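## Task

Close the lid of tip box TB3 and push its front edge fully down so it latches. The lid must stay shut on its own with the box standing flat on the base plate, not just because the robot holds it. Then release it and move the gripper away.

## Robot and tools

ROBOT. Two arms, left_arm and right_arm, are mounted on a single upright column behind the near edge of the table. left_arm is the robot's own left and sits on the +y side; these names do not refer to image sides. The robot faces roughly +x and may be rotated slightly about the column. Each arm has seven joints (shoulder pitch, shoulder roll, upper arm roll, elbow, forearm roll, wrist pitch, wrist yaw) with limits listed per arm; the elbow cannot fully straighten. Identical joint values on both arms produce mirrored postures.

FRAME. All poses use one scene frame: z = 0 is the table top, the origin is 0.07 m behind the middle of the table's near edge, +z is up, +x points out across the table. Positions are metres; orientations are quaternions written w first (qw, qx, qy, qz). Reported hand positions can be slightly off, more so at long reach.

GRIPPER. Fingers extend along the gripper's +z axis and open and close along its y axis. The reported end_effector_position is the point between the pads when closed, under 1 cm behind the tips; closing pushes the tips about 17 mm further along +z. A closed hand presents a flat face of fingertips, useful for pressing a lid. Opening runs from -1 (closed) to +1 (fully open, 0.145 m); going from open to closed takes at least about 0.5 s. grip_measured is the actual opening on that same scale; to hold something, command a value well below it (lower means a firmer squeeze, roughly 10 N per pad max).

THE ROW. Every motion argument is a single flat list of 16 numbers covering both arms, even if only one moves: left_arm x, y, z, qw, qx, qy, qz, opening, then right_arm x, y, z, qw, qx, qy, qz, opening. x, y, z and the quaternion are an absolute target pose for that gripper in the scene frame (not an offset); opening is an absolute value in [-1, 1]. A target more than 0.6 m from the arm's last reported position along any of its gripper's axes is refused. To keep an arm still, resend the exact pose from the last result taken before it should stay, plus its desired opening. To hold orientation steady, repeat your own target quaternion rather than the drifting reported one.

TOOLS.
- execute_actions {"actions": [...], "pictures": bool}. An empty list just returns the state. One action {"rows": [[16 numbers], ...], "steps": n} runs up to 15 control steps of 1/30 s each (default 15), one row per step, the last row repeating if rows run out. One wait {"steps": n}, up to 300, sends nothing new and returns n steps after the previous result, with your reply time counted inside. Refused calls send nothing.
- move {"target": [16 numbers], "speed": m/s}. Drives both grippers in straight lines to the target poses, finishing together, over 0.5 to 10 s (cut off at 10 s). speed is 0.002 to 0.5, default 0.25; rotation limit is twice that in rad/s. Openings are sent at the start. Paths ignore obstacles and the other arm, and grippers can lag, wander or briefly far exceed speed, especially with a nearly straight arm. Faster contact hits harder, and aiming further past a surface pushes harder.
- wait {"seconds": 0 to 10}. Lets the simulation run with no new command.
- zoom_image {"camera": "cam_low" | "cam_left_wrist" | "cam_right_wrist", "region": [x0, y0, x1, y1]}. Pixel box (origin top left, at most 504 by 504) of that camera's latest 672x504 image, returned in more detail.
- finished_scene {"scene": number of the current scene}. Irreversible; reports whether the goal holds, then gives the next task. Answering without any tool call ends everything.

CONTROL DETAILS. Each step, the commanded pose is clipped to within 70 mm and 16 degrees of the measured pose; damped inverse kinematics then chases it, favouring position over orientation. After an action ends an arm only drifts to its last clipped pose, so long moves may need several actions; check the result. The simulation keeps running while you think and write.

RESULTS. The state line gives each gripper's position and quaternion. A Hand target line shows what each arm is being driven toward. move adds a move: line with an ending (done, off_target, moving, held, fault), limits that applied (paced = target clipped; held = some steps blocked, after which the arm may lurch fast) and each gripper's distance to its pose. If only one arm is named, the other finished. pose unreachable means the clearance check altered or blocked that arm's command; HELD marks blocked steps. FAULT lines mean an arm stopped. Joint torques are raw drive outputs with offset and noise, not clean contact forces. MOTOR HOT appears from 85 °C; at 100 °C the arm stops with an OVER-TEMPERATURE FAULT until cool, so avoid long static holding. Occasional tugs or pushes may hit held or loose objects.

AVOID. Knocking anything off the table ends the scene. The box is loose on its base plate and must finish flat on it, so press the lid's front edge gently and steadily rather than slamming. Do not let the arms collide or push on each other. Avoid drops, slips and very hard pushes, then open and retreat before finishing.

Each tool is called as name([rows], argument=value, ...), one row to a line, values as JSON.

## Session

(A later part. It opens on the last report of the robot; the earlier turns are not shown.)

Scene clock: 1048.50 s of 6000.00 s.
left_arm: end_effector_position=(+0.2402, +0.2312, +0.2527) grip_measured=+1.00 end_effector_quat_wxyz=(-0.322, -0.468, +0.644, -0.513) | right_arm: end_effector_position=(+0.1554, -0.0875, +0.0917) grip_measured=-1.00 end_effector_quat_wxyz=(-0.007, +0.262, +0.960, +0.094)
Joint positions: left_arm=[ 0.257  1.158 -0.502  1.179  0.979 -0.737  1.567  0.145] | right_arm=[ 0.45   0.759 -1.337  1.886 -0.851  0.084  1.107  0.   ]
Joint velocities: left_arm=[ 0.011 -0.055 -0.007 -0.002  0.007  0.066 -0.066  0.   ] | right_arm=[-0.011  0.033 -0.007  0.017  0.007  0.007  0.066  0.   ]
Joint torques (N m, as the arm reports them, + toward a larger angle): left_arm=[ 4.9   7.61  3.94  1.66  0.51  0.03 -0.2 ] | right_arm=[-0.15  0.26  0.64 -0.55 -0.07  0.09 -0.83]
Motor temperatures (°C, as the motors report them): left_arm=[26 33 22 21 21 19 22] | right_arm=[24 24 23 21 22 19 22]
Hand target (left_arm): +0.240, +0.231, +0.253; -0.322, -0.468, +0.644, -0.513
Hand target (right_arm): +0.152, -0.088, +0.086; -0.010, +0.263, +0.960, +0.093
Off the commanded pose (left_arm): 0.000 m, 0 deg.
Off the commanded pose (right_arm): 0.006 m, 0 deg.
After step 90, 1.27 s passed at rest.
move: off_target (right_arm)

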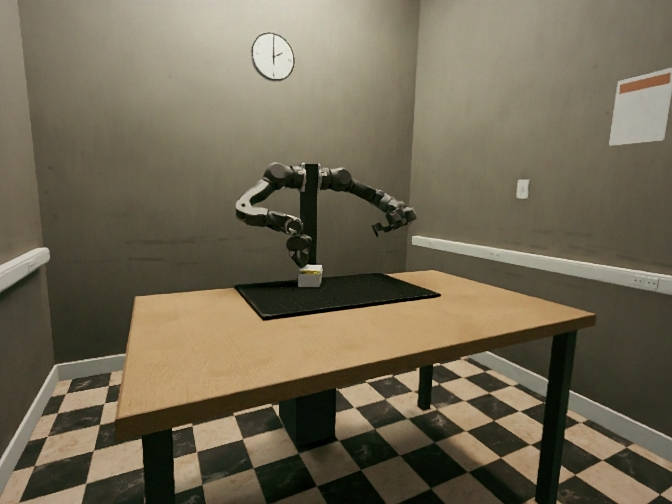

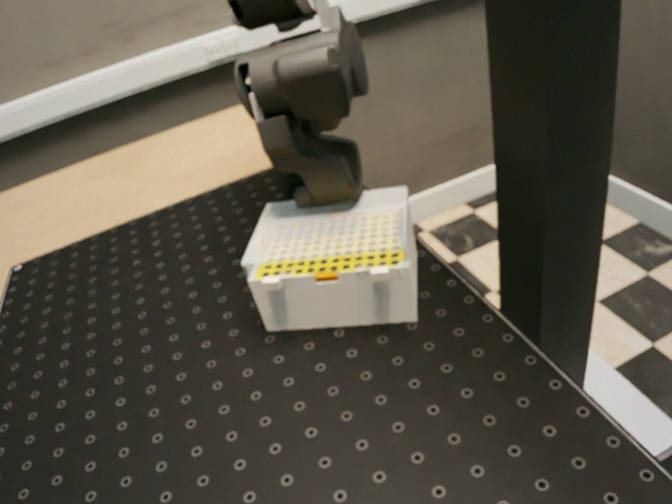

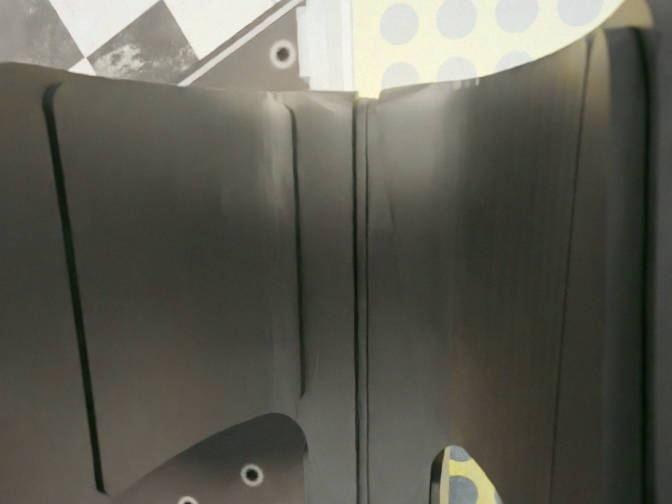

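move(target=[0.2402,0.2312,0.2526,-0.322,-0.468,0.644,-0.513,1.0, 0.1540,-0.0890,0.118,-0.0102,0.2632,0.9601,0.0932,-1.0], speed=0.06)

Scene clock: 1087.40 s of 6000.00 s.
left_arm: end_effector_position=(+0.2402, +0.2312, +0.2527) grip_measured=+1.00 end_effector_quat_wxyz=(-0.322, -0.468, +0.644, -0.513) | right_arm: end_effector_position=(+0.1535, -0.0881, +0.1175) grip_measured=-1.00 end_effector_quat_wxyz=(-0.010, +0.261, +0.960, +0.095)
Joint positions: left_arm=[ 0.257  1.158 -0.502  1.179  0.979 -0.737  1.567  0.145] | right_arm=[ 0.489  0.805 -1.318  2.    -0.8    0.11   1.182  0.   ]
Joint velocities: left_arm=[ 0.055  0.033 -0.022 -0.002 -0.051  0.037 -0.051  0.   ] | right_arm=[-0.011 -0.011 -0.002  0.012 -0.007 -0.051  0.007  0.   ]
Joint torques (N m, as the arm reports them, + toward a larger angle): left_arm=[ 4.97  7.64  3.93  1.6   0.5   0.03 -0.21] | right_arm=[2.99 1.4  2.14 3.11 0.1  0.27 0.05]
Motor temperatures (°C, as the motors report them): left_arm=[26 33 22 21 21 19 22] | right_arm=[24 24 23 21 22 19 23]
Hand target (left_arm): +0.240, +0.231, +0.253; -0.322, -0.468, +0.644, -0.513
Hand target (right_arm): +0.154, -0.089, +0.118; -0.010, +0.263, +0.960, +0.093
Off the commanded pose (left_arm): 0.000 m, 0 deg.
Off the commanded pose (right_arm): 0.001 m, 0 deg.
After step 90, 35.20 s passed at rest.
move: done

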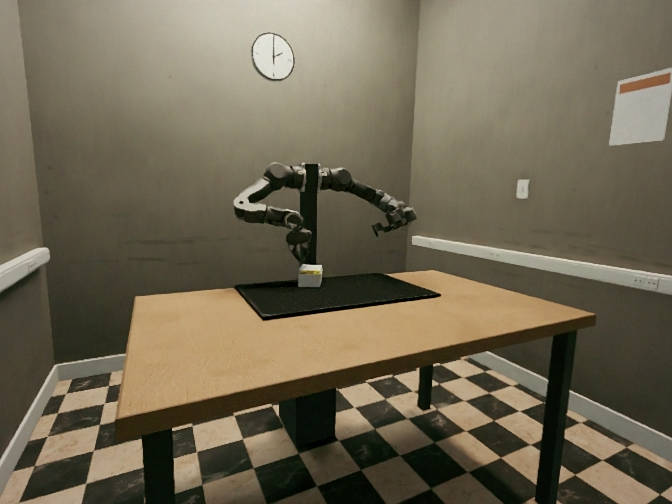

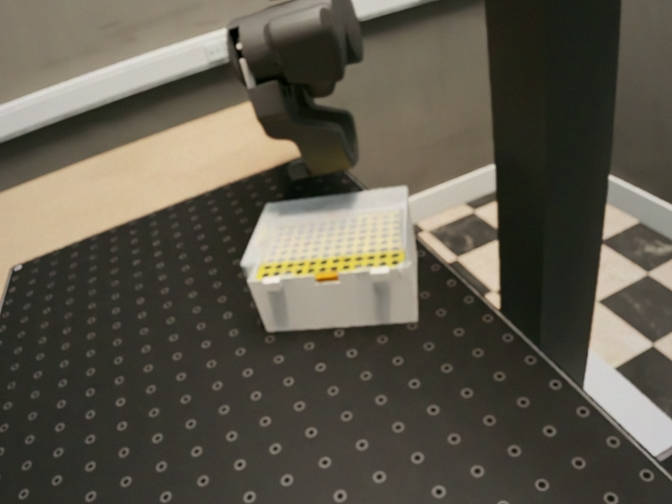

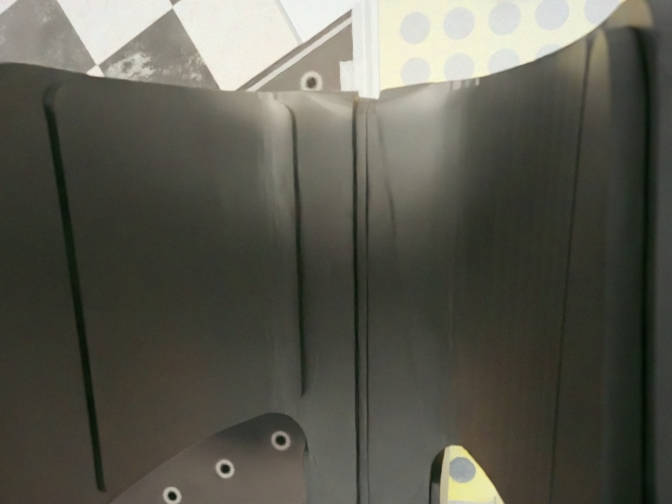

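move(target=[0.2402,0.2312,0.2526,-0.322,-0.468,0.644,-0.513,1.0, 0.117,-0.149,0.112,0.0971,0.2103,0.8395,0.4914,0.3], speed=0.3)

Scene clock: 1114.00 s of 6000.00 s.
left_arm: end_effector_position=(+0.2402, +0.2312, +0.2527) grip_measured=+1.00 end_effector_quat_wxyz=(-0.322, -0.468, +0.644, -0.513) | right_arm: end_effector_position=(+0.1150, -0.1488, +0.1093) grip_measured=+0.30 end_effector_quat_wxyz=(+0.094, +0.214, +0.841, +0.488)
Joint positions: left_arm=[ 0.257  1.158 -0.502  1.179  0.979 -0.737  1.567  0.145] | right_arm=[-0.011  1.225 -1.277  1.649 -1.119 -0.124 -0.535  0.098]
Joint velocities: left_arm=[ 0.011 -0.033  0.002 -0.012  0.037 -0.037  0.022  0.   ] | right_arm=[-0.077 -0.033  0.007  0.007 -0.007 -0.007 -0.066  0.   ]
Joint torques (N m, as the arm reports them, + toward a larger angle): left_arm=[ 5.03  7.67  3.97  1.65  0.5   0.02 -0.21] | right_arm=[ 0.25  3.97  0.98  1.77  0.    0.05 -0.79]
Motor temperatures (°C, as the motors report them): left_arm=[26 34 22 21 21 19 22] | right_arm=[24 24 23 21 22 19 22]
Hand target (left_arm): +0.240, +0.231, +0.253; -0.322, -0.468, +0.644, -0.513
Hand target (right_arm): +0.115, -0.148, +0.110; +0.093, +0.213, +0.840, +0.491
Off the commanded pose (left_arm): 0.000 m, 0 deg.
Off the commanded pose (right_arm): 0.003 m, 1 deg.
After step 90, 21.73 s passed at rest.
move: done

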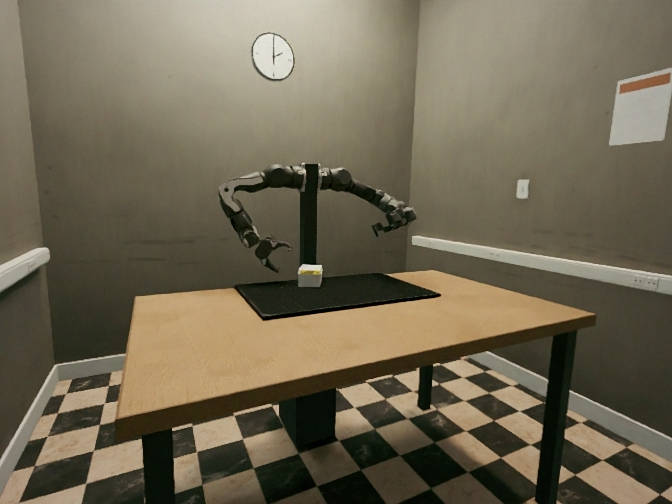

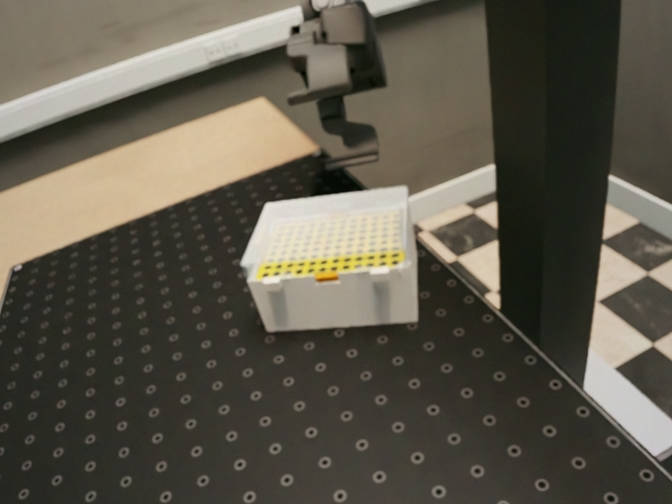

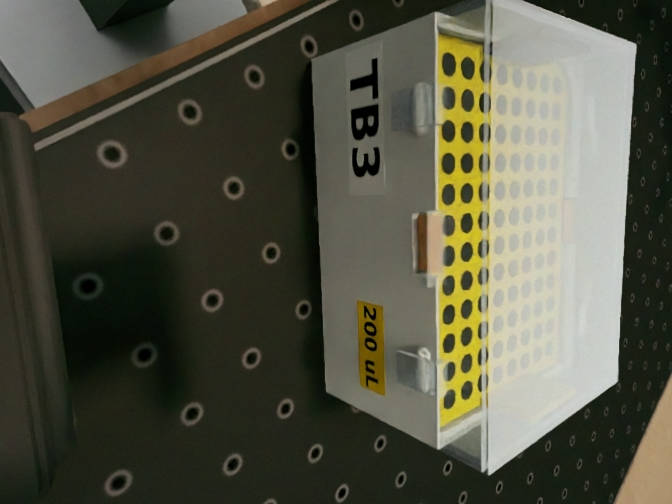

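zoom_image(camera="cam_right_wrist", region=[370, 300, 520, 480])

zoom_image(camera="cam_right_wrist", region=[370, 0, 520, 180])

Region (370, 300, 520, 480) of cam_right_wrist's 672x504 image, scaled by 2.800, with more detail than that image has.

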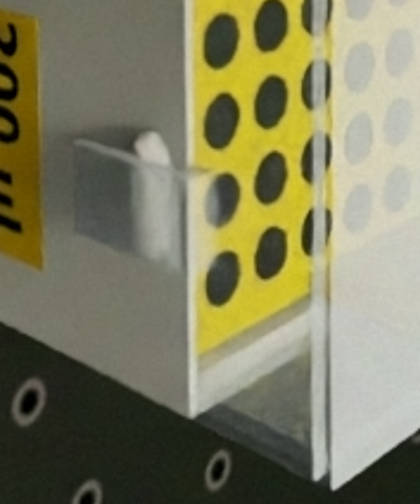

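Region (370, 0, 520, 180) of cam_right_wrist's 672x504 image, scaled by 2.800, with more detail than that image has.

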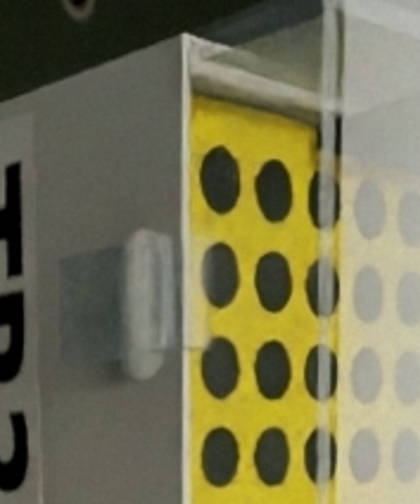

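zoom_image(camera="cam_right_wrist", region=[420, 415, 500, 480])

zoom_image(camera="cam_right_wrist", region=[395, 195, 475, 300])

Region (420, 415, 500, 480) of cam_right_wrist's 672x504 image, scaled by 6.300, with more detail than that image has; it fills the top 410 rows of this view, and the rest is white.

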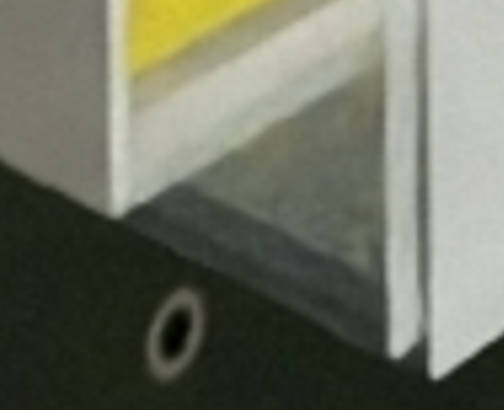

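Region (395, 195, 475, 300) of cam_right_wrist's 672x504 image, scaled by 4.800, with more detail than that image has; it fills the left 384 columns of this view, and the rest is white.

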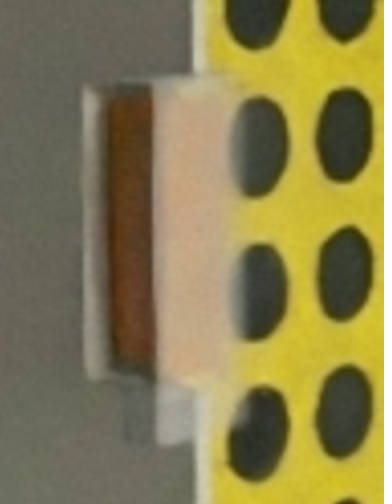

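zoom_image(camera="cam_right_wrist", region=[385, 335, 455, 405])

zoom_image(camera="cam_right_wrist", region=[385, 70, 455, 145])

Region (385, 335, 455, 405) of cam_right_wrist's 672x504 image, scaled by 7.200, with more detail than that image has.

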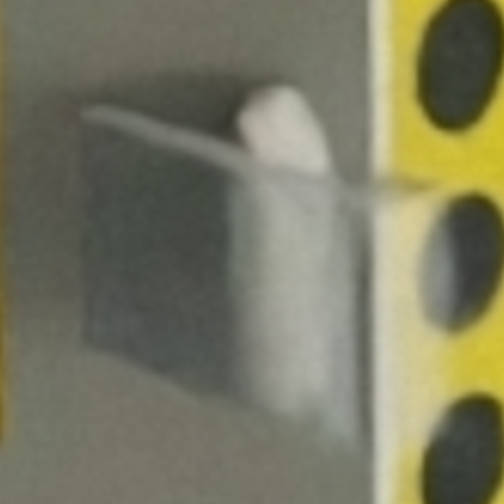

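Region (385, 70, 455, 145) of cam_right_wrist's 672x504 image, scaled by 6.720, with more detail than that image has; it fills the left 470 columns of this view, and the rest is white.

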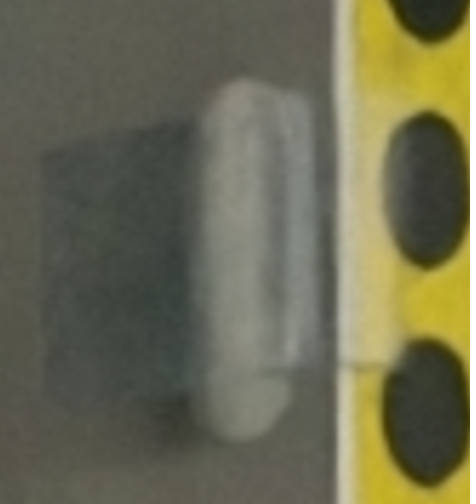

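move(target=[0.2402,0.2312,0.2526,-0.322,-0.468,0.644,-0.513,1.0, 0.12,-0.24,0.17,0.0971,0.2103,0.8395,0.4914,0.3], speed=0.3)

Scene clock: 1179.70 s of 6000.00 s.
left_arm: end_effector_position=(+0.2402, +0.2312, +0.2527) grip_measured=+1.00 end_effector_quat_wxyz=(-0.322, -0.468, +0.644, -0.513) | right_arm: end_effector_position=(+0.1191, -0.2404, +0.1687) grip_measured=+0.30 end_effector_quat_wxyz=(+0.096, +0.212, +0.841, +0.489)
Joint positions: left_arm=[ 0.257  1.158 -0.502  1.179  0.979 -0.737  1.567  0.145] | right_arm=[-0.002  1.577 -1.263  1.611 -1.084 -0.304 -0.873  0.098]
Joint velocities: left_arm=[-0.033 -0.077  0.002 -0.007  0.022 -0.022 -0.022 -0.   ] | right_arm=[ 0.033  0.033 -0.002 -0.007 -0.007  0.022  0.022  0.   ]
Joint torques (N m, as the arm reports them, + toward a larger angle): left_arm=[ 4.98  7.74  4.04  1.68  0.5   0.01 -0.19] | right_arm=[ 0.29  6.16  1.19  0.43  0.05  0.06 -0.8 ]
Motor temperatures (°C, as the motors report them): left_arm=[26 34 22 21 21 19 22] | right_arm=[24 25 23 21 22 19 23]
Hand target (left_arm): +0.240, +0.231, +0.253; -0.322, -0.468, +0.644, -0.513
Hand target (right_arm): +0.119, -0.240, +0.169; +0.095, +0.212, +0.840, +0.491
Off the commanded pose (left_arm): 0.000 m, 0 deg.
Off the commanded pose (right_arm): 0.002 m, 0 deg.
After step 90, 61.90 s passed at rest.
move: done

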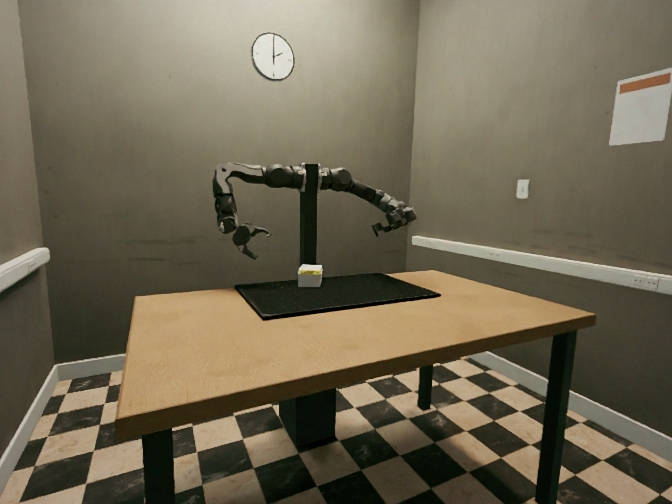

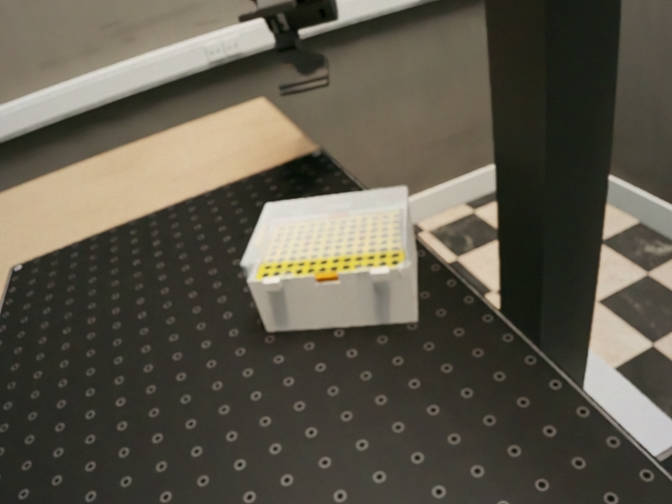

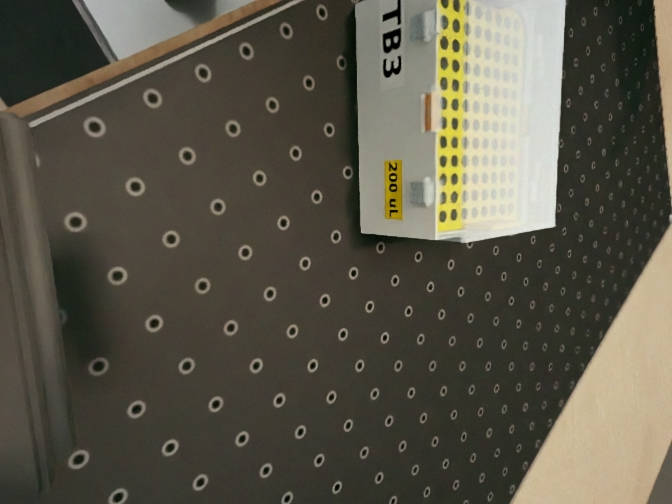

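finished_scene(scene=1)

The scene is finished: the task was done.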